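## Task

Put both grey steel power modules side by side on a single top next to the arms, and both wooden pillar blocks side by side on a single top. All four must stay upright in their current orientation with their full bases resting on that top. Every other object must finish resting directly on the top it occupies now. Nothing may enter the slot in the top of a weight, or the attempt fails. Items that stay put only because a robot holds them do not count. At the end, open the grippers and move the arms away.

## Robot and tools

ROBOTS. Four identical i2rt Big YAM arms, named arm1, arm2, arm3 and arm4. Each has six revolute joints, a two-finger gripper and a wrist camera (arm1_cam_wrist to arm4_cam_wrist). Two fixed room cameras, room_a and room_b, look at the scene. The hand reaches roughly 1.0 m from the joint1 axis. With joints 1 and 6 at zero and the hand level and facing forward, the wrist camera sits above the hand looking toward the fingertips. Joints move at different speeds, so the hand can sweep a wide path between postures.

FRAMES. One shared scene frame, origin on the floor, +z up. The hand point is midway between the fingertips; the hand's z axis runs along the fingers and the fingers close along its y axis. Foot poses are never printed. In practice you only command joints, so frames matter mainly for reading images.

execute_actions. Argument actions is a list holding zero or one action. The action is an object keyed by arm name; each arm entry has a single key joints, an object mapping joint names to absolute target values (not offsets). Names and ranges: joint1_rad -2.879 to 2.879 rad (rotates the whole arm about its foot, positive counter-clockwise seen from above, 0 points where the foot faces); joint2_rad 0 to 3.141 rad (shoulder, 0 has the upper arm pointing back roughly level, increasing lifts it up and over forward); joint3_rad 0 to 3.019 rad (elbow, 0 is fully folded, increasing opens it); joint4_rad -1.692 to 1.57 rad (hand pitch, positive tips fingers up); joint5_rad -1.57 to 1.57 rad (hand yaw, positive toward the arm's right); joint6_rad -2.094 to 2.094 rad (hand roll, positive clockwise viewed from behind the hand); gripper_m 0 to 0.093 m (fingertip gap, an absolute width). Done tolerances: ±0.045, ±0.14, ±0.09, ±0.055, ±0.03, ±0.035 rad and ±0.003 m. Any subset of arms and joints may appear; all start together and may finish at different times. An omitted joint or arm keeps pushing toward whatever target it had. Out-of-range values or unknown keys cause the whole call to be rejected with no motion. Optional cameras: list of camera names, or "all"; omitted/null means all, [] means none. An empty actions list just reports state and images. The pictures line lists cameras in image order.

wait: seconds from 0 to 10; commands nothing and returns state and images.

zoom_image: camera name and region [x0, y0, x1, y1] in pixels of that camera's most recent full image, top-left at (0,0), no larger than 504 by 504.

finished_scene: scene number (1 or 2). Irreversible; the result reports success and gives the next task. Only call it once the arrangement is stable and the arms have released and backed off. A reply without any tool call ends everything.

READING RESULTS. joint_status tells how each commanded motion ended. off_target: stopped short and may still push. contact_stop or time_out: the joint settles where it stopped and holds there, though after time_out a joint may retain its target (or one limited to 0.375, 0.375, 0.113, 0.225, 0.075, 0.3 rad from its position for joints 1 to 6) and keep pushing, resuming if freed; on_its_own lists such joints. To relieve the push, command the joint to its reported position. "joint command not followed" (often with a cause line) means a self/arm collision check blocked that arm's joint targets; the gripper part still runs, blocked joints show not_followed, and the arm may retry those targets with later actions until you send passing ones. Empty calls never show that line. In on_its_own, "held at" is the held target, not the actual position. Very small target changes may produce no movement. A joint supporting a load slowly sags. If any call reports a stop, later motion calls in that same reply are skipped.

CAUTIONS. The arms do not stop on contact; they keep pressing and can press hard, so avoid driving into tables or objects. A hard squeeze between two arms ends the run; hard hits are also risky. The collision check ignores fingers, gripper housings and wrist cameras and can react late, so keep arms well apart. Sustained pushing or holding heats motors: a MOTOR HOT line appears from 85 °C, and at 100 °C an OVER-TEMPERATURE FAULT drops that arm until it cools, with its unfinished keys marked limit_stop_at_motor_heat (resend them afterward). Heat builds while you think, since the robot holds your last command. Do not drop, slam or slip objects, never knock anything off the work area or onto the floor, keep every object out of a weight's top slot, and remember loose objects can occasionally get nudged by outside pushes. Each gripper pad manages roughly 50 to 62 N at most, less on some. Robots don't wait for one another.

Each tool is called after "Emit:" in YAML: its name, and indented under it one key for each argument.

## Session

Emit:
execute_actions:
  actions: []

Emit:
zoom_image:
  camera: "room_a"
  region: [0,120,504,500]

Emit:
zoom_image:
  camera: "room_b"
  region: [190,150,600,380]

Scene clock: 0.00 s.
arm1.joint_positions: joint1_rad=+0.035 joint2_rad=+0.413 joint3_rad=+1.514 joint4_rad=-1.418 joint5_rad=-0.262 joint6_rad=-0.494 gripper_m=+0.094
arm1.joint_status: not commanded
arm1.hand: x=+0.3882 y=+1.7696 z=+1.3917 quat_wxyz=(-0.160, +0.799, +0.106, -0.570) (m; scene frame)
arm2.joint_positions: joint1_rad=-0.803 joint2_rad=+0.504 joint3_rad=+1.634 joint4_rad=-1.470 joint5_rad=-0.198 joint6_rad=+0.509 gripper_m=+0.094
arm2.joint_status: not commanded
arm2.hand: x=+0.3637 y=+0.2735 z=+1.4201 quat_wxyz=(-0.565, -0.580, -0.574, +0.124) (m; scene frame)
arm3.joint_positions: joint1_rad=+0.166 joint2_rad=+0.321 joint3_rad=+1.675 joint4_rad=-1.542 joint5_rad=+0.310 joint6_rad=-0.588 gripper_m=+0.094
arm3.joint_status: not commanded
arm3.hand: x=-0.6867 y=-0.6667 z=+1.4610 quat_wxyz=(-0.619, +0.605, -0.474, -0.158) (m; scene frame)
arm4.joint_positions: joint1_rad=+0.169 joint2_rad=+0.372 joint3_rad=+1.374 joint4_rad=-1.313 joint5_rad=+0.055 joint6_rad=+0.249 gripper_m=+0.094
arm4.joint_status: not commanded
arm4.hand: x=-0.1242 y=-1.5916 z=+1.3439 quat_wxyz=(-0.358, -0.740, -0.334, +0.462) (m; scene frame)
pictures: arm1_cam_wrist, arm2_cam_wrist, arm3_cam_wrist, arm4_cam_wrist, room_a, room_b
Images, in order (width x height): arm1_cam_wrist 672x504, arm2_cam_wrist 672x504, arm3_cam_wrist 672x504, arm4_cam_wrist 672x504, room_a 672x504, room_b 672x504.

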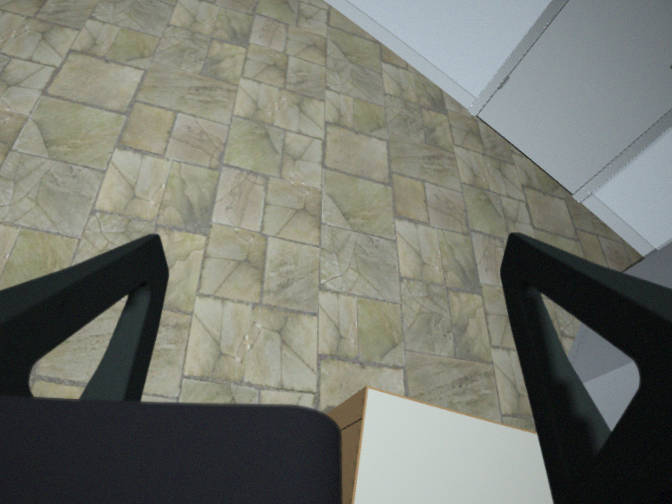

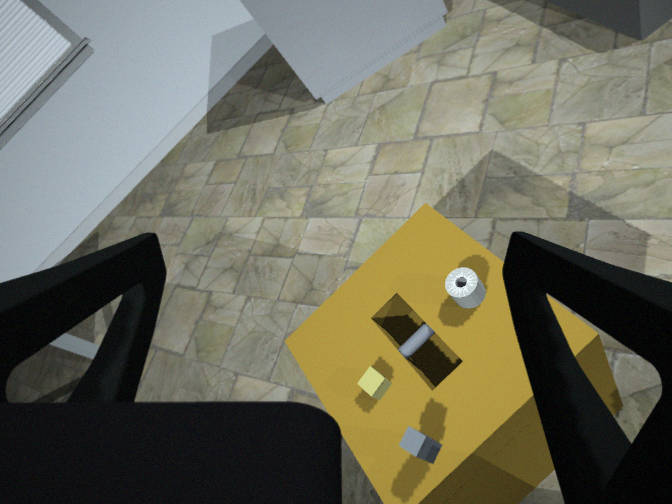

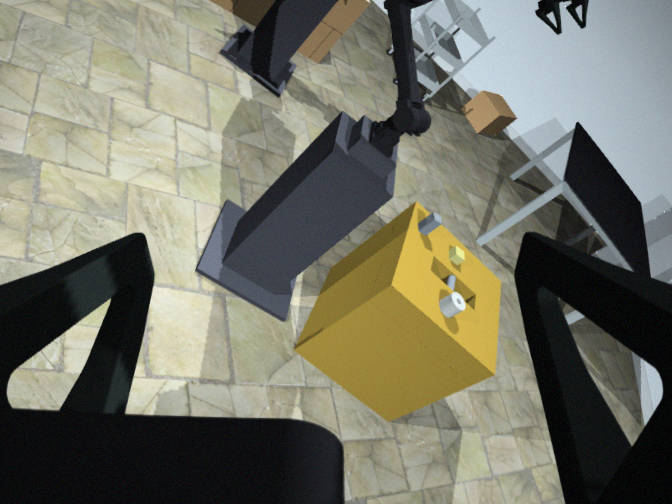

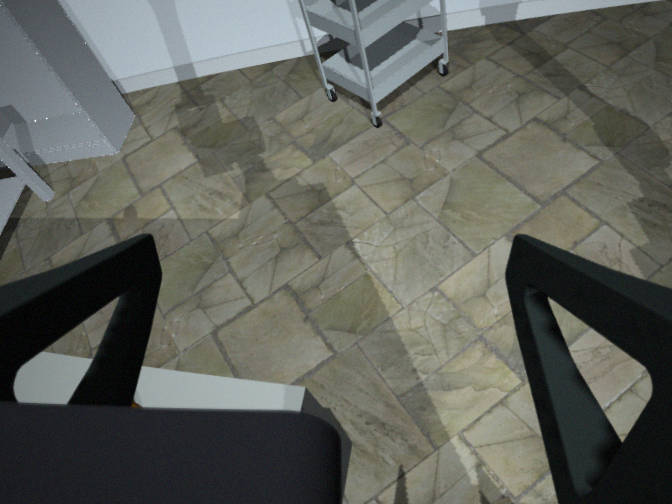

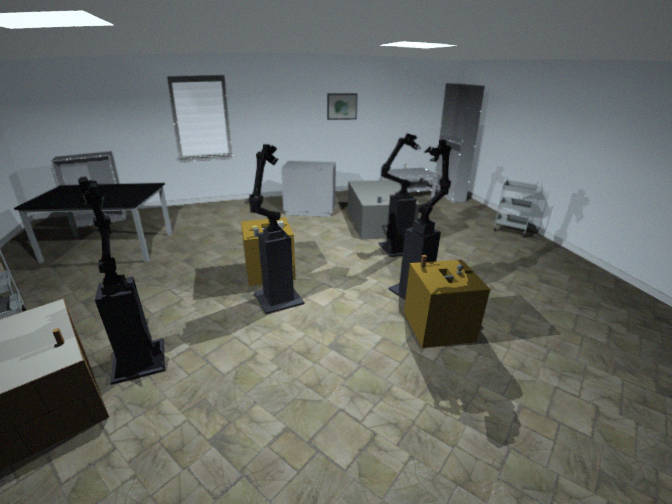

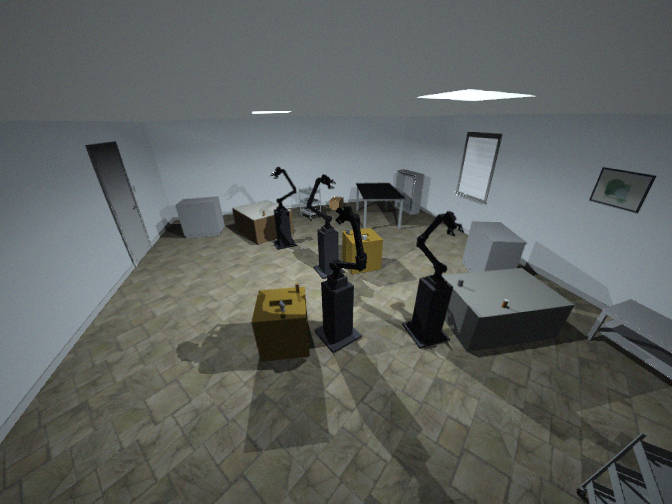

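Region (0, 120, 504, 500) of room_a's 672x504 image, scaled by 1.000; it fills the top 380 rows of this view, and the rest is white.

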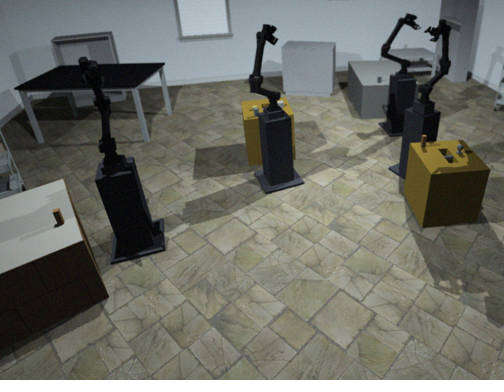

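Region (190, 150, 600, 380) of room_b's 672x504 image, scaled by 1.229, with more detail than that image has; it fills the top 283 rows of this view, and the rest is white.

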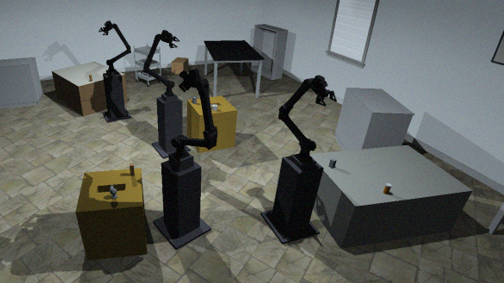

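Emit:
execute_actions:
  actions:
    - {"arm1":{"joints":{"joint1_rad":-0.8,"joint2_rad":1.85,"joint3_rad":0.5,"joint4_rad":0.7,"joint5_rad":0,"joint6_rad":0}},"arm2":{"joints":{"joint1_rad":0.05,"joint2_rad":1.85,"joint3_rad":0.5,"joint4_rad":0.7,"joint5_rad":0,"joint6_rad":0}},"arm3":{"joints":{"joint1_rad":-0.5,"joint2_rad":1.92,"joint3_rad":0.89,"joint4_rad":1.06,"joint5_rad":0,"joint6_rad":0}},"arm4":{"joints":{"joint1_rad":-1.826,"joint2_rad":0.8,"joint3_rad":0.4,"joint4_rad":0.1,"joint5_rad":0,"joint6_rad":0}}}
  cameras: ["arm1_cam_wrist","arm2_cam_wrist","arm3_cam_wrist"]

Scene clock: 13.47 s.
arm1.joint_positions: joint1_rad=-0.801 joint2_rad=+1.831 joint3_rad=+0.500 joint4_rad=+0.680 joint5_rad=-0.002 joint6_rad=-0.007 gripper_m=+0.094
arm1.joint_status: all done
arm1.hand: x=+0.3524 y=+2.2136 z=+0.7385 quat_wxyz=(-0.259, +0.728, -0.524, -0.359) (m; scene frame)
arm2.joint_positions: joint1_rad=+0.053 joint2_rad=+1.855 joint3_rad=+0.504 joint4_rad=+0.681 joint5_rad=+0.001 joint6_rad=+0.011 gripper_m=+0.094
arm2.joint_status: all done
arm2.hand: x=+0.7288 y=+0.2043 z=+0.7307 quat_wxyz=(-0.427, -0.166, -0.886, +0.076) (m; scene frame)
arm3.joint_positions: joint1_rad=-0.501 joint2_rad=+1.920 joint3_rad=+0.872 joint4_rad=+1.036 joint5_rad=+0.003 joint6_rad=-0.008 gripper_m=+0.094
arm3.joint_status: all done
arm3.hand: x=-0.2830 y=-0.1959 z=+0.9458 quat_wxyz=(-0.649, +0.285, -0.652, -0.268) (m; scene frame)
arm4.joint_positions: joint1_rad=-1.820 joint2_rad=+0.809 joint3_rad=+0.406 joint4_rad=+0.074 joint5_rad=+0.001 joint6_rad=+0.009 gripper_m=+0.094
arm4.joint_status: all done
arm4.hand: x=-0.3155 y=-1.1749 z=+0.9901 quat_wxyz=(+0.243, -0.741, +0.335, +0.529) (m; scene frame)
pictures: arm1_cam_wrist, arm2_cam_wrist, arm3_cam_wrist
Images, in order (width x height): arm1_cam_wrist 672x504, arm2_cam_wrist 672x504, arm3_cam_wrist 672x504.

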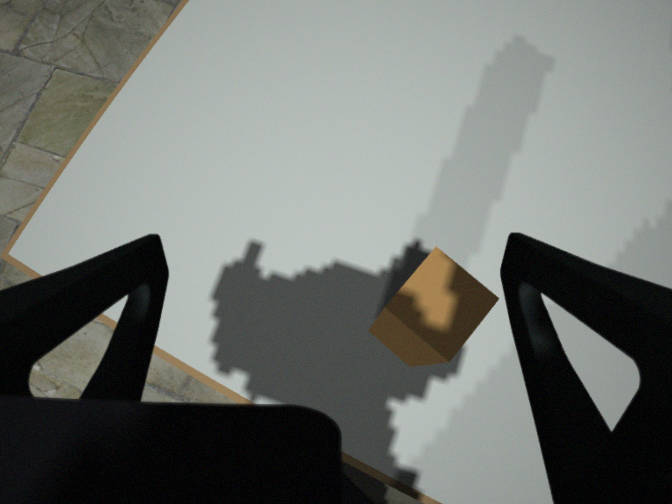

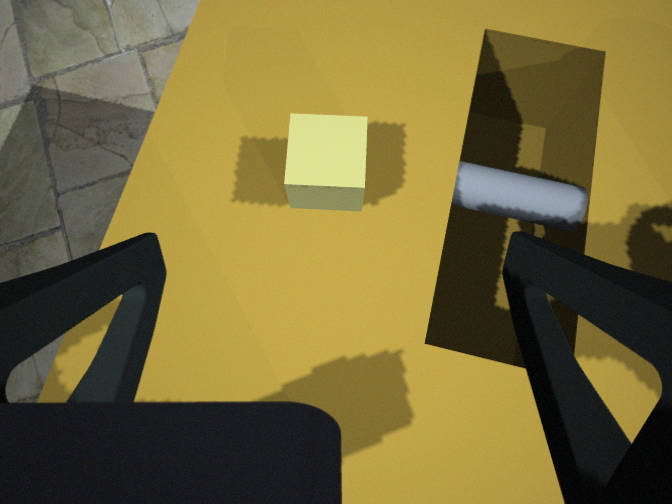

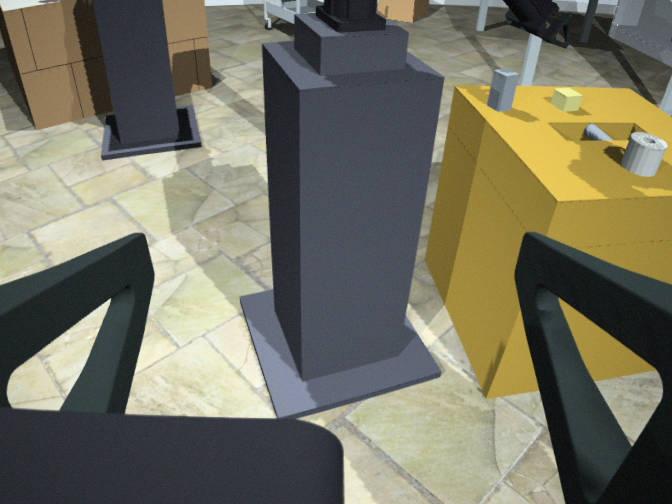

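Emit:
execute_actions:
  actions:
    - {"arm1":{"joints":{"joint1_rad":-0.9,"joint2_rad":1.7,"joint3_rad":1.07,"joint4_rad":-0.74,"joint6_rad":0.58}},"arm2":{"joints":{"joint1_rad":0.12,"joint2_rad":1.77,"joint3_rad":0.42,"joint4_rad":0.46}}}
  cameras: []

Emit:
execute_actions:
  actions:
    - {"arm1":{"joints":{"joint2_rad":1.885}}}
  cameras: ["arm1_cam_wrist","arm2_cam_wrist"]

Scene clock: 24.97 s.
arm1.joint_positions: joint1_rad=-0.905 joint2_rad=+1.694 joint3_rad=+1.043 joint4_rad=-0.726 joint5_rad=-0.002 joint6_rad=+0.572 gripper_m=+0.095
arm1.joint_status: all done
arm1.hand: x=+0.3964 y=+2.2421 z=+0.8047 quat_wxyz=(-0.034, +0.567, -0.818, -0.089) (m; scene frame)
arm2.joint_positions: joint1_rad=+0.116 joint2_rad=+1.778 joint3_rad=+0.423 joint4_rad=+0.467 joint5_rad=+0.001 joint6_rad=+0.011 gripper_m=+0.094
arm2.joint_status: all done
arm2.hand: x=+0.6752 y=+0.2516 z=+0.7047 quat_wxyz=(-0.329, -0.144, -0.932, +0.048) (m; scene frame)
arm3.joint_positions: joint1_rad=-0.501 joint2_rad=+1.920 joint3_rad=+0.872 joint4_rad=+1.036 joint5_rad=+0.003 joint6_rad=-0.008 gripper_m=+0.094
arm3.joint_status: not commanded
arm3.hand: x=-0.2830 y=-0.1959 z=+0.9458 quat_wxyz=(-0.649, +0.285, -0.652, -0.268) (m; scene frame)
arm4.joint_positions: joint1_rad=-1.820 joint2_rad=+0.809 joint3_rad=+0.406 joint4_rad=+0.074 joint5_rad=+0.001 joint6_rad=+0.009 gripper_m=+0.094
arm4.joint_status: not commanded
arm4.hand: x=-0.3155 y=-1.1749 z=+0.9901 quat_wxyz=(+0.243, -0.741, +0.335, +0.529) (m; scene frame)
pictures: none
No camera images: the call's "cameras" was empty. Leave "cameras" out to get every camera's image.

Scene clock: 26.17 s.
arm1.joint_positions: joint1_rad=-0.905 joint2_rad=+1.883 joint3_rad=+1.050 joint4_rad=-0.729 joint5_rad=-0.002 joint6_rad=+0.573 gripper_m=+0.095
arm1.joint_status: all done
arm1.hand: x=+0.4015 y=+2.2173 z=+0.7213 quat_wxyz=(+0.001, +0.569, -0.822, -0.004) (m; scene frame)
arm2.joint_positions: joint1_rad=+0.116 joint2_rad=+1.778 joint3_rad=+0.423 joint4_rad=+0.467 joint5_rad=+0.001 joint6_rad=+0.011 gripper_m=+0.094
arm2.joint_status: not commanded
arm2.hand: x=+0.6752 y=+0.2516 z=+0.7047 quat_wxyz=(-0.329, -0.144, -0.932, +0.048) (m; scene frame)
arm3.joint_positions: joint1_rad=-0.501 joint2_rad=+1.920 joint3_rad=+0.872 joint4_rad=+1.036 joint5_rad=+0.003 joint6_rad=-0.008 gripper_m=+0.094
arm3.joint_status: not commanded
arm3.hand: x=-0.2830 y=-0.1959 z=+0.9458 quat_wxyz=(-0.649, +0.285, -0.652, -0.268) (m; scene frame)
arm4.joint_positions: joint1_rad=-1.820 joint2_rad=+0.809 joint3_rad=+0.406 joint4_rad=+0.074 joint5_rad=+0.001 joint6_rad=+0.009 gripper_m=+0.094
arm4.joint_status: not commanded
arm4.hand: x=-0.3155 y=-1.1749 z=+0.9901 quat_wxyz=(+0.243, -0.741, +0.335, +0.529) (m; scene frame)
pictures: arm1_cam_wrist, arm2_cam_wrist
Images, in order (width x height): arm1_cam_wrist 672x504, arm2_cam_wrist 672x504.

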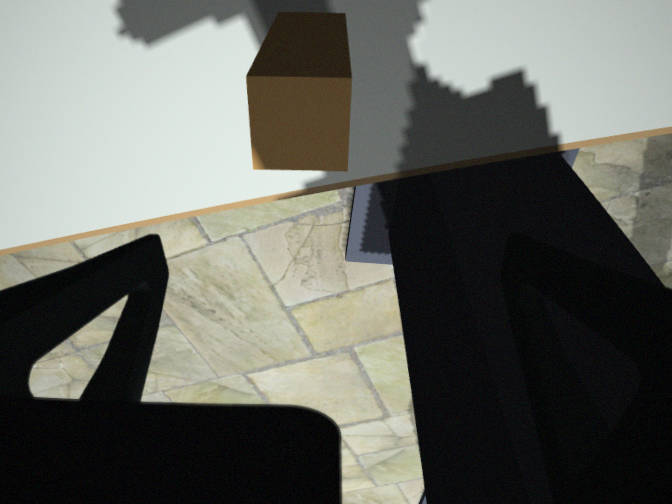

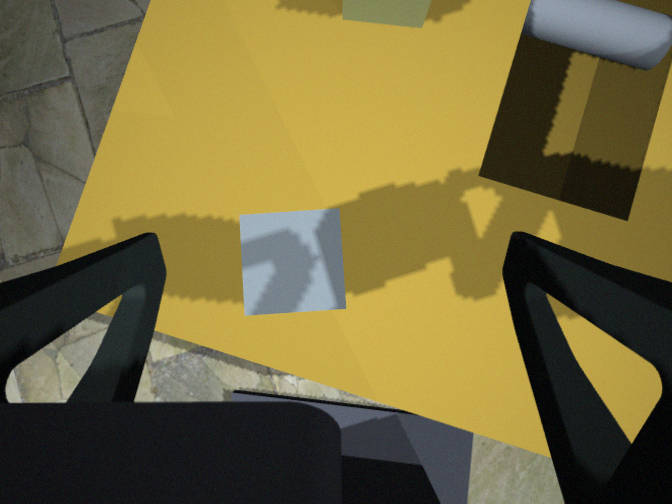

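Emit:
execute_actions:
  actions:
    - {"arm1":{"joints":{"joint1_rad":-0.885,"joint2_rad":2.05,"joint3_rad":1.1,"joint4_rad":-0.58}},"arm2":{"joints":{"joint1_rad":0.165,"joint2_rad":2.09,"joint3_rad":0.495,"joint4_rad":0.73}}}
  cameras: ["arm1_cam_wrist","arm2_cam_wrist"]

Scene clock: 33.27 s.
arm1.joint_positions: joint1_rad=-0.890 joint2_rad=+2.040 joint3_rad=+1.087 joint4_rad=-0.593 joint5_rad=-0.002 joint6_rad=+0.573 gripper_m=+0.095
arm1.joint_status: all done
arm1.hand: x=+0.3903 y=+2.2341 z=+0.6601 quat_wxyz=(-0.002, +0.575, -0.818, -0.011) (m; scene frame)
arm2.joint_positions: joint1_rad=+0.157 joint2_rad=+2.101 joint3_rad=+0.491 joint4_rad=+0.712 joint5_rad=+0.001 joint6_rad=+0.011 gripper_m=+0.094
arm2.joint_status: all done
arm2.hand: x=+0.6859 y=+0.2659 z=+0.6302 quat_wxyz=(-0.326, -0.125, -0.936, +0.040) (m; scene frame)
arm3.joint_positions: joint1_rad=-0.501 joint2_rad=+1.920 joint3_rad=+0.872 joint4_rad=+1.036 joint5_rad=+0.003 joint6_rad=-0.008 gripper_m=+0.094
arm3.joint_status: not commanded
arm3.hand: x=-0.2830 y=-0.1959 z=+0.9458 quat_wxyz=(-0.649, +0.285, -0.652, -0.268) (m; scene frame)
arm4.joint_positions: joint1_rad=-1.820 joint2_rad=+0.809 joint3_rad=+0.406 joint4_rad=+0.074 joint5_rad=+0.001 joint6_rad=+0.009 gripper_m=+0.094
arm4.joint_status: not commanded
arm4.hand: x=-0.3155 y=-1.1749 z=+0.9901 quat_wxyz=(+0.243, -0.741, +0.335, +0.529) (m; scene frame)
pictures: arm1_cam_wrist, arm2_cam_wrist
Images, in order (width x height): arm1_cam_wrist 672x504, arm2_cam_wrist 672x504.

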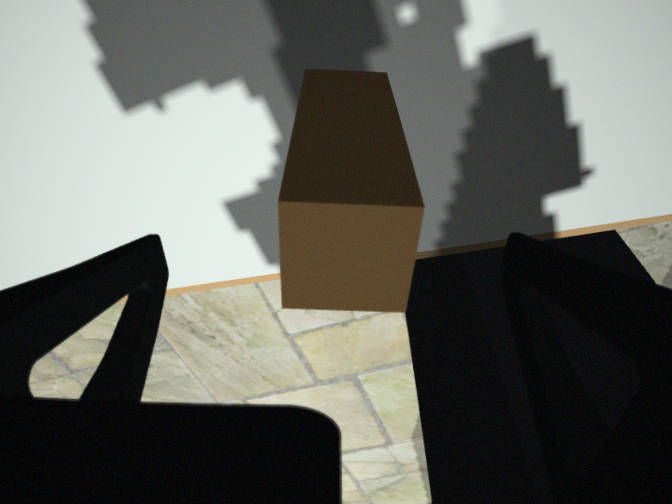

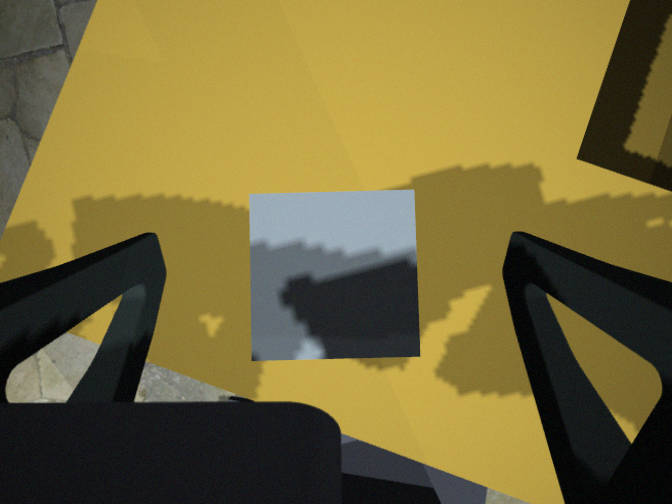

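Emit:
execute_actions:
  actions:
    - {"arm1":{"joints":{"joint2_rad":2.11,"joint4_rad":-0.55,"gripper_m":0.065}},"arm2":{"joints":{"joint2_rad":2.16,"joint3_rad":0.512,"joint4_rad":0.775,"gripper_m":0.06}}}
  cameras: []

Emit:
execute_actions:
  actions:
    - {"arm1":{"joints":{"gripper_m":0}},"arm2":{"joints":{"gripper_m":0}}}
  cameras: ["arm1_cam_wrist","arm2_cam_wrist"]

Scene clock: 39.43 s.
arm1.joint_positions: joint1_rad=-0.890 joint2_rad=+2.082 joint3_rad=+1.087 joint4_rad=-0.563 joint5_rad=-0.002 joint6_rad=+0.573 gripper_m=+0.065
arm1.joint_status: all done
arm1.hand: x=+0.3911 y=+2.2305 z=+0.6409 quat_wxyz=(+0.000, +0.575, -0.818, -0.005) (m; scene frame)
arm2.joint_positions: joint1_rad=+0.157 joint2_rad=+2.162 joint3_rad=+0.505 joint4_rad=+0.758 joint5_rad=+0.001 joint6_rad=+0.011 gripper_m=+0.060
arm2.joint_status: all done
arm2.hand: x=+0.6854 y=+0.2661 z=+0.6156 quat_wxyz=(-0.325, -0.125, -0.936, +0.040) (m; scene frame)
arm3.joint_positions: joint1_rad=-0.501 joint2_rad=+1.920 joint3_rad=+0.872 joint4_rad=+1.036 joint5_rad=+0.003 joint6_rad=-0.008 gripper_m=+0.094
arm3.joint_status: not commanded
arm3.hand: x=-0.2830 y=-0.1959 z=+0.9458 quat_wxyz=(-0.649, +0.285, -0.652, -0.268) (m; scene frame)
arm4.joint_positions: joint1_rad=-1.820 joint2_rad=+0.809 joint3_rad=+0.406 joint4_rad=+0.074 joint5_rad=+0.001 joint6_rad=+0.009 gripper_m=+0.094
arm4.joint_status: not commanded
arm4.hand: x=-0.3155 y=-1.1749 z=+0.9901 quat_wxyz=(+0.243, -0.741, +0.335, +0.529) (m; scene frame)
pictures: none
No camera images: the call's "cameras" was empty. Leave "cameras" out to get every camera's image.

Scene clock: 40.07 s.
arm1.joint_positions: joint1_rad=-0.890 joint2_rad=+2.082 joint3_rad=+1.087 joint4_rad=-0.563 joint5_rad=-0.002 joint6_rad=+0.573 gripper_m=+0.034
arm1.joint_status: gripper_m off_target (ended at +0.034, target +0.000)
arm1.hand: x=+0.3911 y=+2.2307 z=+0.6409 quat_wxyz=(+0.000, +0.575, -0.818, -0.006) (m; scene frame)
arm2.joint_positions: joint1_rad=+0.157 joint2_rad=+2.162 joint3_rad=+0.505 joint4_rad=+0.758 joint5_rad=+0.001 joint6_rad=+0.010 gripper_m=+0.039
arm2.joint_status: gripper_m off_target (ended at +0.039, target +0.000)
arm2.hand: x=+0.6854 y=+0.2661 z=+0.6156 quat_wxyz=(-0.325, -0.125, -0.936, +0.040) (m; scene frame)
arm3.joint_positions: joint1_rad=-0.501 joint2_rad=+1.920 joint3_rad=+0.872 joint4_rad=+1.036 joint5_rad=+0.003 joint6_rad=-0.008 gripper_m=+0.094
arm3.joint_status: not commanded
arm3.hand: x=-0.2830 y=-0.1959 z=+0.9458 quat_wxyz=(-0.649, +0.285, -0.652, -0.268) (m; scene frame)
arm4.joint_positions: joint1_rad=-1.820 joint2_rad=+0.809 joint3_rad=+0.406 joint4_rad=+0.074 joint5_rad=+0.001 joint6_rad=+0.009 gripper_m=+0.094
arm4.joint_status: not commanded
arm4.hand: x=-0.3155 y=-1.1749 z=+0.9901 quat_wxyz=(+0.243, -0.741, +0.335, +0.529) (m; scene frame)
pictures: arm1_cam_wrist, arm2_cam_wrist
Images, in order (width x height): arm1_cam_wrist 672x504, arm2_cam_wrist 672x504.

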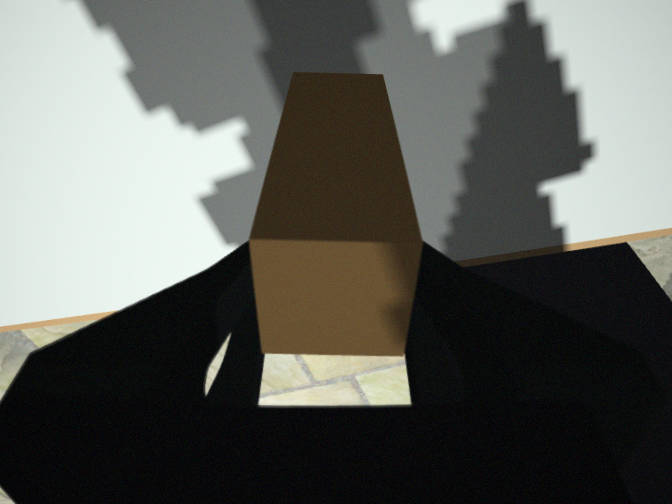

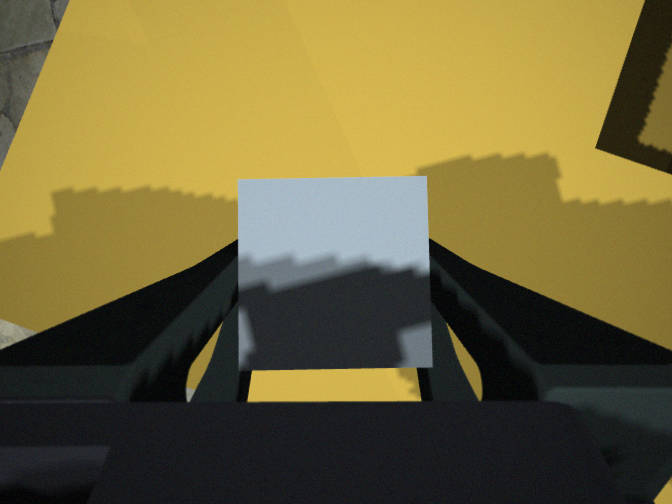

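Emit:
execute_actions:
  actions:
    - {"arm1":{"joints":{"joint2_rad":1.8,"joint4_rad":-0.8}},"arm2":{"joints":{"joint2_rad":1.76,"joint4_rad":0.45}}}
  cameras: []

Emit:
execute_actions:
  actions:
    - {"arm1":{"joints":{"joint1_rad":1.87,"joint2_rad":2.05,"joint3_rad":1.78,"joint4_rad":-1.26,"joint6_rad":0}},"arm2":{"joints":{"joint1_rad":-1.95,"joint3_rad":1.57,"joint4_rad":-0.65}}}
  cameras: ["arm3_cam_wrist"]

Scene clock: 47.77 s.
arm1.joint_positions: joint1_rad=-0.890 joint2_rad=+1.774 joint3_rad=+1.087 joint4_rad=-0.787 joint5_rad=-0.002 joint6_rad=+0.573 gripper_m=+0.034
arm1.joint_status: all done
arm1.hand: x=+0.3900 y=+2.2372 z=+0.7804 quat_wxyz=(-0.015, +0.574, -0.817, -0.044) (m; scene frame)
arm2.joint_positions: joint1_rad=+0.157 joint2_rad=+1.764 joint3_rad=+0.505 joint4_rad=+0.450 joint5_rad=+0.001 joint6_rad=+0.010 gripper_m=+0.039
arm2.joint_status: all done
arm2.hand: x=+0.7233 y=+0.2562 z=+0.7290 quat_wxyz=(-0.367, -0.123, -0.921, +0.046) (m; scene frame)
arm3.joint_positions: joint1_rad=-0.501 joint2_rad=+1.920 joint3_rad=+0.872 joint4_rad=+1.036 joint5_rad=+0.003 joint6_rad=-0.008 gripper_m=+0.094
arm3.joint_status: not commanded
arm3.hand: x=-0.2830 y=-0.1959 z=+0.9458 quat_wxyz=(-0.649, +0.285, -0.652, -0.268) (m; scene frame)
arm4.joint_positions: joint1_rad=-1.820 joint2_rad=+0.809 joint3_rad=+0.406 joint4_rad=+0.074 joint5_rad=+0.001 joint6_rad=+0.009 gripper_m=+0.094
arm4.joint_status: not commanded
arm4.hand: x=-0.3155 y=-1.1749 z=+0.9901 quat_wxyz=(+0.243, -0.741, +0.335, +0.529) (m; scene frame)
pictures: none
No camera images: the call's "cameras" was empty. Leave "cameras" out to get every camera's image.

Scene clock: 50.43 s.
arm1.joint_positions: joint1_rad=+1.871 joint2_rad=+2.060 joint3_rad=+1.776 joint4_rad=-1.247 joint5_rad=-0.001 joint6_rad=+0.005 gripper_m=+0.035
arm1.joint_status: all done
arm1.hand: x=+0.4018 y=+1.1376 z=+0.8631 quat_wxyz=(+0.014, +0.761, +0.649, -0.017) (m; scene frame)
arm2.joint_positions: joint1_rad=-1.961 joint2_rad=+1.784 joint3_rad=+1.513 joint4_rad=-0.649 joint5_rad=+0.003 joint6_rad=+0.010 gripper_m=+0.039
arm2.joint_status: all done
arm2.hand: x=-0.2026 y=-0.1057 z=+0.9727 quat_wxyz=(-0.119, -0.880, -0.351, +0.298) (m; scene frame)
arm3.joint_positions: joint1_rad=-0.501 joint2_rad=+1.920 joint3_rad=+0.872 joint4_rad=+1.036 joint5_rad=+0.003 joint6_rad=-0.008 gripper_m=+0.094
arm3.joint_status: not commanded
arm3.hand: x=-0.2830 y=-0.1959 z=+0.9458 quat_wxyz=(-0.649, +0.285, -0.652, -0.268) (m; scene frame)
arm4.joint_positions: joint1_rad=-1.820 joint2_rad=+0.809 joint3_rad=+0.406 joint4_rad=+0.074 joint5_rad=+0.001 joint6_rad=+0.009 gripper_m=+0.094
arm4.joint_status: not commanded
arm4.hand: x=-0.3155 y=-1.1749 z=+0.9901 quat_wxyz=(+0.243, -0.741, +0.335, +0.529) (m; scene frame)
pictures: arm3_cam_wrist
Images, in order (width x height): arm3_cam_wrist 672x504.

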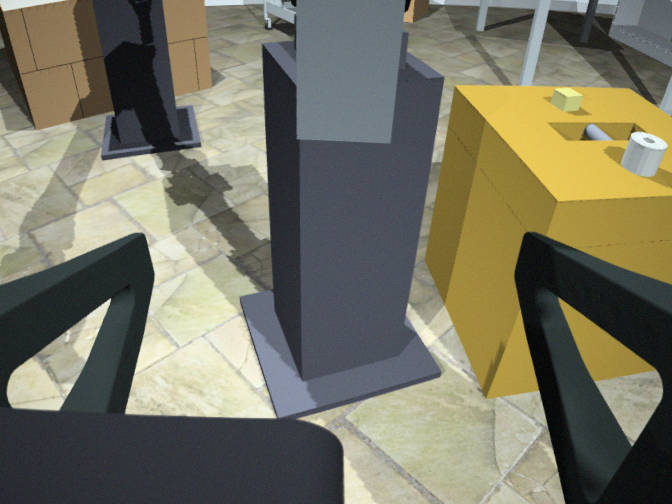

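Emit:
execute_actions:
  actions:
    - {"arm3":{"joints":{"joint1_rad":-0.512,"joint2_rad":2.145,"joint3_rad":1.36,"joint4_rad":0.81}},"arm1":{"joints":{"joint4_rad":-1.29}}}
  cameras: ["arm3_cam_wrist","arm2_cam_wrist"]

Scene clock: 56.47 s.
arm1.joint_positions: joint1_rad=+1.871 joint2_rad=+2.060 joint3_rad=+1.776 joint4_rad=-1.277 joint5_rad=-0.001 joint6_rad=+0.005 gripper_m=+0.035
arm1.joint_status: all done
arm1.hand: x=+0.4030 y=+1.1448 z=+0.8629 quat_wxyz=(+0.004, +0.761, +0.649, -0.005) (m; scene frame)
arm2.joint_positions: joint1_rad=-1.961 joint2_rad=+1.784 joint3_rad=+1.513 joint4_rad=-0.649 joint5_rad=+0.003 joint6_rad=+0.010 gripper_m=+0.039
arm2.joint_status: not commanded
arm2.hand: x=-0.2026 y=-0.1057 z=+0.9727 quat_wxyz=(-0.119, -0.880, -0.351, +0.298) (m; scene frame)
arm3.joint_positions: joint1_rad=-0.501 joint2_rad=+2.156 joint3_rad=+1.334 joint4_rad=+0.817 joint5_rad=+0.003 joint6_rad=-0.008 gripper_m=+0.094
arm3.joint_status: all done
arm3.hand: x=-0.1850 y=-0.0937 z=+0.9437 quat_wxyz=(-0.651, +0.284, -0.650, -0.269) (m; scene frame)
arm4.joint_positions: joint1_rad=-1.820 joint2_rad=+0.809 joint3_rad=+0.406 joint4_rad=+0.074 joint5_rad=+0.001 joint6_rad=+0.009 gripper_m=+0.094
arm4.joint_status: not commanded
arm4.hand: x=-0.3155 y=-1.1749 z=+0.9901 quat_wxyz=(+0.243, -0.741, +0.335, +0.529) (m; scene frame)
pictures: arm2_cam_wrist, arm3_cam_wrist
Images, in order (width x height): arm2_cam_wrist 672x504, arm3_cam_wrist 672x504.

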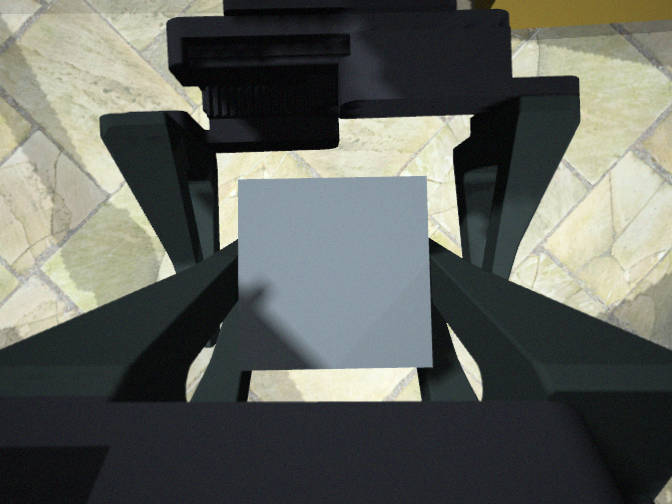

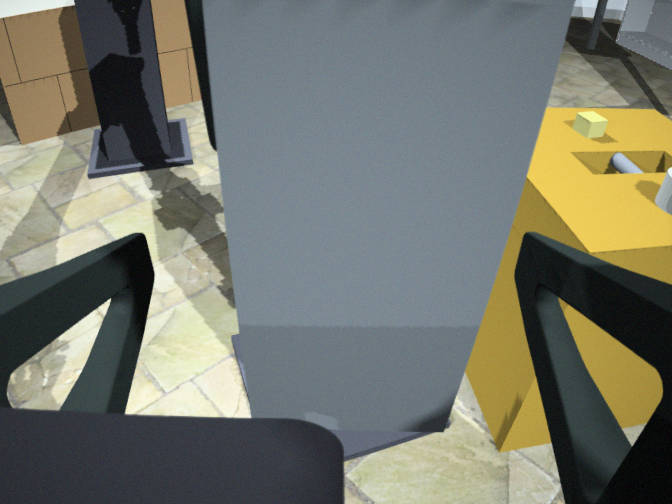

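Emit:
execute_actions:
  actions:
    - {"arm3":{"joints":{"gripper_m":0,"joint5_rad":0.025}}}
  cameras: []

Emit:
execute_actions:
  actions:
    - {"arm2":{"joints":{"gripper_m":0.093}}}
  cameras: []

Emit:
execute_actions:
  actions:
    - {"arm2":{"joints":{"joint2_rad":1.5,"joint3_rad":1.4}}}
  cameras: []

Emit:
execute_actions:
  actions:
    - {"arm2":{"joints":{"joint1_rad":1.83,"joint2_rad":2.265,"joint3_rad":1.04,"joint4_rad":1.255}},"arm3":{"joints":{"joint1_rad":-2.185,"joint2_rad":1.75,"joint3_rad":0.61,"joint4_rad":1.22,"joint5_rad":0}}}
  cameras: ["arm4_cam_wrist","arm2_cam_wrist"]

Scene clock: 68.80 s.
arm1.joint_positions: joint1_rad=+1.871 joint2_rad=+2.060 joint3_rad=+1.776 joint4_rad=-1.277 joint5_rad=-0.001 joint6_rad=+0.005 gripper_m=+0.035
arm1.joint_status: not commanded
arm1.hand: x=+0.4030 y=+1.1448 z=+0.8629 quat_wxyz=(+0.004, +0.761, +0.649, -0.005) (m; scene frame)
arm2.joint_positions: joint1_rad=-1.961 joint2_rad=+1.784 joint3_rad=+1.513 joint4_rad=-0.649 joint5_rad=+0.002 joint6_rad=+0.009 gripper_m=+0.039
arm2.joint_status: not commanded
arm2.hand: x=-0.2024 y=-0.1058 z=+0.9726 quat_wxyz=(-0.119, -0.880, -0.351, +0.297) (m; scene frame)
arm3.joint_positions: joint1_rad=-0.502 joint2_rad=+2.156 joint3_rad=+1.334 joint4_rad=+0.817 joint5_rad=+0.024 joint6_rad=-0.003 gripper_m=+0.039
arm3.joint_status: gripper_m off_target (ended at +0.039, target +0.000); the others done
arm3.hand: x=-0.1820 y=-0.0967 z=+0.9437 quat_wxyz=(-0.654, +0.275, -0.654, -0.263) (m; scene frame)
arm4.joint_positions: joint1_rad=-1.820 joint2_rad=+0.809 joint3_rad=+0.406 joint4_rad=+0.074 joint5_rad=+0.001 joint6_rad=+0.009 gripper_m=+0.094
arm4.joint_status: not commanded
arm4.hand: x=-0.3155 y=-1.1749 z=+0.9901 quat_wxyz=(+0.243, -0.741, +0.335, +0.529) (m; scene frame)
pictures: none
No camera images: the call's "cameras" was empty. Leave "cameras" out to get every camera's image.

Scene clock: 69.50 s.
arm1.joint_positions: joint1_rad=+1.871 joint2_rad=+2.060 joint3_rad=+1.776 joint4_rad=-1.277 joint5_rad=-0.001 joint6_rad=+0.005 gripper_m=+0.035
arm1.joint_status: not commanded
arm1.hand: x=+0.4030 y=+1.1448 z=+0.8629 quat_wxyz=(+0.004, +0.761, +0.649, -0.005) (m; scene frame)
arm2.joint_positions: joint1_rad=-1.961 joint2_rad=+1.783 joint3_rad=+1.513 joint4_rad=-0.649 joint5_rad=+0.002 joint6_rad=+0.009 gripper_m=+0.093
arm2.joint_status: all done
arm2.hand: x=-0.2024 y=-0.1057 z=+0.9734 quat_wxyz=(-0.119, -0.880, -0.351, +0.298) (m; scene frame)
arm3.joint_positions: joint1_rad=-0.502 joint2_rad=+2.156 joint3_rad=+1.334 joint4_rad=+0.812 joint5_rad=+0.024 joint6_rad=-0.003 gripper_m=+0.039
arm3.joint_status: not commanded
arm3.hand: x=-0.1820 y=-0.0967 z=+0.9426 quat_wxyz=(-0.652, +0.276, -0.655, -0.263) (m; scene frame)
arm4.joint_positions: joint1_rad=-1.820 joint2_rad=+0.809 joint3_rad=+0.406 joint4_rad=+0.074 joint5_rad=+0.001 joint6_rad=+0.009 gripper_m=+0.094
arm4.joint_status: not commanded
arm4.hand: x=-0.3155 y=-1.1749 z=+0.9901 quat_wxyz=(+0.243, -0.741, +0.335, +0.529) (m; scene frame)
pictures: none
No camera images: the call's "cameras" was empty. Leave "cameras" out to get every camera's image.

Scene clock: 70.83 s.
arm1.joint_positions: joint1_rad=+1.871 joint2_rad=+2.060 joint3_rad=+1.776 joint4_rad=-1.277 joint5_rad=-0.001 joint6_rad=+0.005 gripper_m=+0.035
arm1.joint_status: not commanded
arm1.hand: x=+0.4030 y=+1.1448 z=+0.8629 quat_wxyz=(+0.004, +0.761, +0.649, -0.005) (m; scene frame)
arm2.joint_positions: joint1_rad=-1.961 joint2_rad=+1.502 joint3_rad=+1.406 joint4_rad=-0.650 joint5_rad=+0.002 joint6_rad=+0.009 gripper_m=+0.093
arm2.joint_status: all done
arm2.hand: x=-0.1583 y=-0.0637 z=+1.0937 quat_wxyz=(-0.150, -0.850, -0.340, +0.373) (m; scene frame)
arm3.joint_positions: joint1_rad=-0.502 joint2_rad=+2.156 joint3_rad=+1.334 joint4_rad=+0.812 joint5_rad=+0.024 joint6_rad=-0.003 gripper_m=+0.039
arm3.joint_status: not commanded
arm3.hand: x=-0.1820 y=-0.0967 z=+0.9426 quat_wxyz=(-0.652, +0.276, -0.655, -0.263) (m; scene frame)
arm4.joint_positions: joint1_rad=-1.820 joint2_rad=+0.809 joint3_rad=+0.406 joint4_rad=+0.074 joint5_rad=+0.001 joint6_rad=+0.009 gripper_m=+0.094
arm4.joint_status: not commanded
arm4.hand: x=-0.3155 y=-1.1749 z=+0.9901 quat_wxyz=(+0.243, -0.741, +0.335, +0.529) (m; scene frame)
pictures: none
No camera images: the call's "cameras" was empty. Leave "cameras" out to get every camera's image.

Scene clock: 73.77 s.
arm1.joint_positions: joint1_rad=+1.871 joint2_rad=+2.060 joint3_rad=+1.776 joint4_rad=-1.277 joint5_rad=-0.001 joint6_rad=+0.005 gripper_m=+0.035
arm1.joint_status: not commanded
arm1.hand: x=+0.4030 y=+1.1448 z=+0.8629 quat_wxyz=(+0.004, +0.761, +0.649, -0.005) (m; scene frame)
arm2.joint_positions: joint1_rad=+1.838 joint2_rad=+2.278 joint3_rad=+1.041 joint4_rad=+1.235 joint5_rad=+0.001 joint6_rad=+0.009 gripper_m=+0.093
arm2.joint_status: all done
arm2.hand: x=+0.3904 y=+1.0535 z=+0.7961 quat_wxyz=(-0.532, +0.459, -0.538, -0.465) (m; scene frame)
arm3.joint_positions: joint1_rad=-2.185 joint2_rad=+1.765 joint3_rad=+0.599 joint4_rad=+1.197 joint5_rad=+0.001 joint6_rad=-0.003 gripper_m=+0.039
arm3.joint_status: all done
arm3.hand: x=-0.3796 y=-1.0953 z=+0.9694 quat_wxyz=(-0.653, -0.294, -0.627, +0.308) (m; scene frame)
arm4.joint_positions: joint1_rad=-1.820 joint2_rad=+0.809 joint3_rad=+0.406 joint4_rad=+0.074 joint5_rad=+0.001 joint6_rad=+0.009 gripper_m=+0.094
arm4.joint_status: not commanded
arm4.hand: x=-0.3155 y=-1.1749 z=+0.9901 quat_wxyz=(+0.243, -0.741, +0.335, +0.529) (m; scene frame)
pictures: arm2_cam_wrist, arm4_cam_wrist
Images, in order (width x height): arm2_cam_wrist 672x504, arm4_cam_wrist 672x504.

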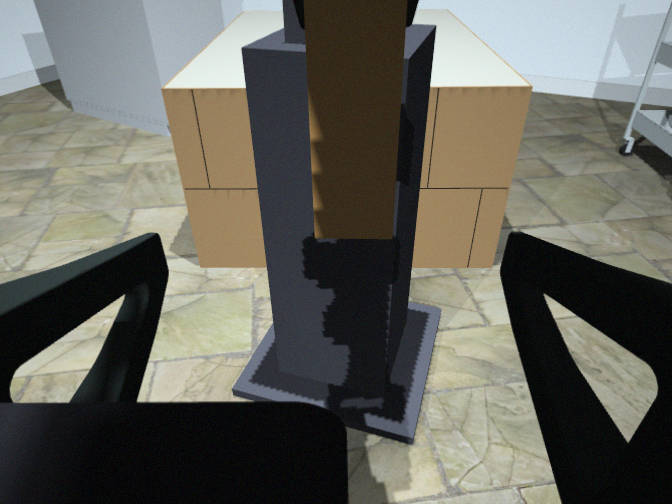

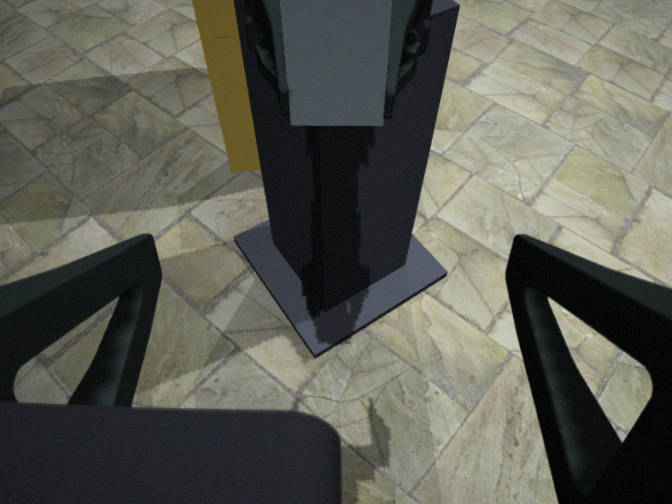

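Emit:
execute_actions:
  actions:
    - {"arm2":{"joints":{"joint1_rad":1.815,"joint2_rad":2.44,"joint3_rad":1.45,"joint4_rad":1.015}},"arm4":{"joints":{"joint2_rad":1.19,"joint3_rad":0.73,"joint4_rad":0.165}}}
  cameras: ["arm4_cam_wrist","arm2_cam_wrist"]

Scene clock: 80.17 s.
arm1.joint_positions: joint1_rad=+1.871 joint2_rad=+2.060 joint3_rad=+1.776 joint4_rad=-1.277 joint5_rad=-0.001 joint6_rad=+0.005 gripper_m=+0.035
arm1.joint_status: not commanded
arm1.hand: x=+0.4030 y=+1.1448 z=+0.8629 quat_wxyz=(+0.004, +0.761, +0.649, -0.005) (m; scene frame)
arm2.joint_positions: joint1_rad=+1.827 joint2_rad=+2.451 joint3_rad=+1.416 joint4_rad=+1.017 joint5_rad=+0.001 joint6_rad=+0.009 gripper_m=+0.093
arm2.joint_status: all done
arm2.hand: x=+0.4145 y=+1.1584 z=+0.7701 quat_wxyz=(-0.530, +0.460, -0.545, -0.459) (m; scene frame)
arm3.joint_positions: joint1_rad=-2.185 joint2_rad=+1.765 joint3_rad=+0.599 joint4_rad=+1.197 joint5_rad=+0.001 joint6_rad=-0.003 gripper_m=+0.039
arm3.joint_status: not commanded
arm3.hand: x=-0.3796 y=-1.0953 z=+0.9694 quat_wxyz=(-0.653, -0.294, -0.627, +0.308) (m; scene frame)
arm4.joint_positions: joint1_rad=-1.820 joint2_rad=+1.179 joint3_rad=+0.696 joint4_rad=+0.145 joint5_rad=+0.001 joint6_rad=+0.009 gripper_m=+0.094
arm4.joint_status: all done
arm4.hand: x=-0.3926 y=-1.0876 z=+1.0155 quat_wxyz=(+0.242, -0.743, +0.336, +0.526) (m; scene frame)
pictures: arm2_cam_wrist, arm4_cam_wrist
Images, in order (width x height): arm2_cam_wrist 672x504, arm4_cam_wrist 672x504.

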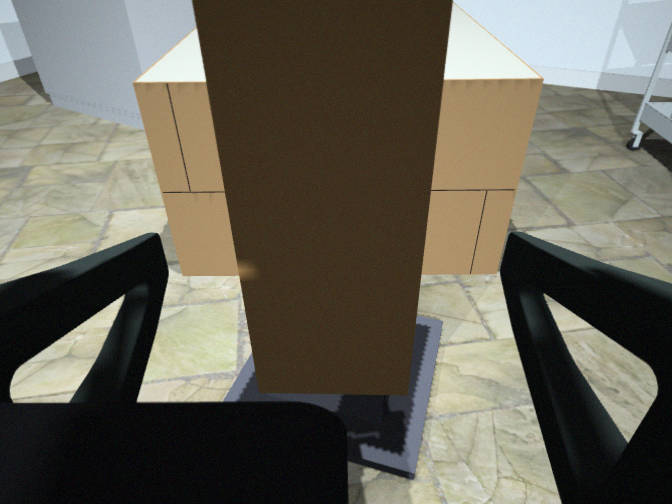

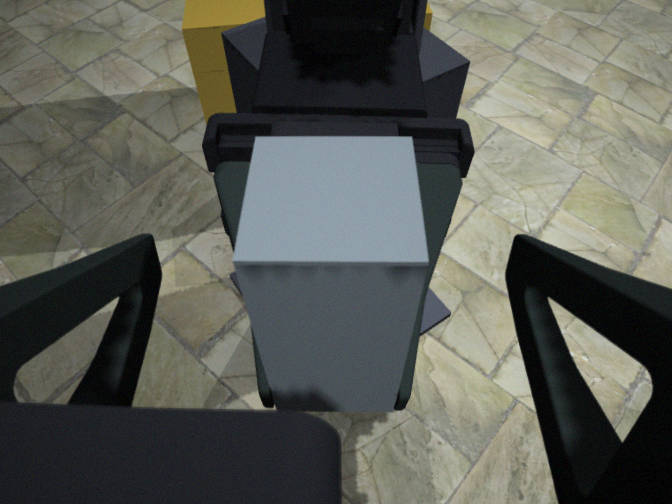

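Emit:
execute_actions:
  actions:
    - {"arm2":{"joints":{"gripper_m":0}},"arm4":{"joints":{"joint2_rad":1.225,"joint3_rad":0.76}}}
  cameras: ["arm4_cam_wrist"]

Scene clock: 83.83 s.
arm1.joint_positions: joint1_rad=+1.871 joint2_rad=+2.060 joint3_rad=+1.776 joint4_rad=-1.277 joint5_rad=+0.000 joint6_rad=-0.003 gripper_m=+0.035
arm1.joint_status: not commanded
arm1.hand: x=+0.4030 y=+1.1448 z=+0.8629 quat_wxyz=(+0.003, +0.758, +0.652, -0.006) (m; scene frame)
arm2.joint_positions: joint1_rad=+1.827 joint2_rad=+2.451 joint3_rad=+1.416 joint4_rad=+1.017 joint5_rad=+0.002 joint6_rad=+0.001 gripper_m=+0.034
arm2.joint_status: gripper_m off_target (ended at +0.034, target +0.000)
arm2.hand: x=+0.4146 y=+1.1584 z=+0.7701 quat_wxyz=(-0.532, +0.462, -0.544, -0.457) (m; scene frame)
arm3.joint_positions: joint1_rad=-2.185 joint2_rad=+1.765 joint3_rad=+0.599 joint4_rad=+1.197 joint5_rad=+0.001 joint6_rad=-0.003 gripper_m=+0.039
arm3.joint_status: not commanded
arm3.hand: x=-0.3796 y=-1.0953 z=+0.9694 quat_wxyz=(-0.653, -0.294, -0.627, +0.308) (m; scene frame)
arm4.joint_positions: joint1_rad=-1.820 joint2_rad=+1.208 joint3_rad=+0.713 joint4_rad=+0.145 joint5_rad=+0.001 joint6_rad=+0.009 gripper_m=+0.094
arm4.joint_status: all done
arm4.hand: x=-0.3978 y=-1.0817 z=+1.0108 quat_wxyz=(+0.240, -0.746, +0.338, +0.521) (m; scene frame)
pictures: arm4_cam_wrist
Images, in order (width x height): arm4_cam_wrist 672x504.

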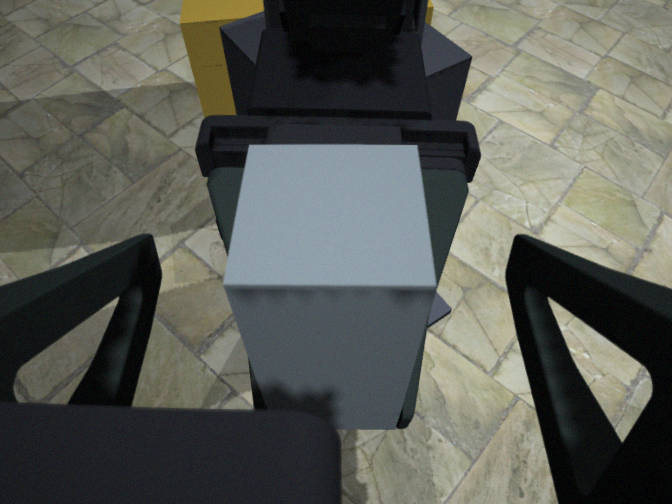

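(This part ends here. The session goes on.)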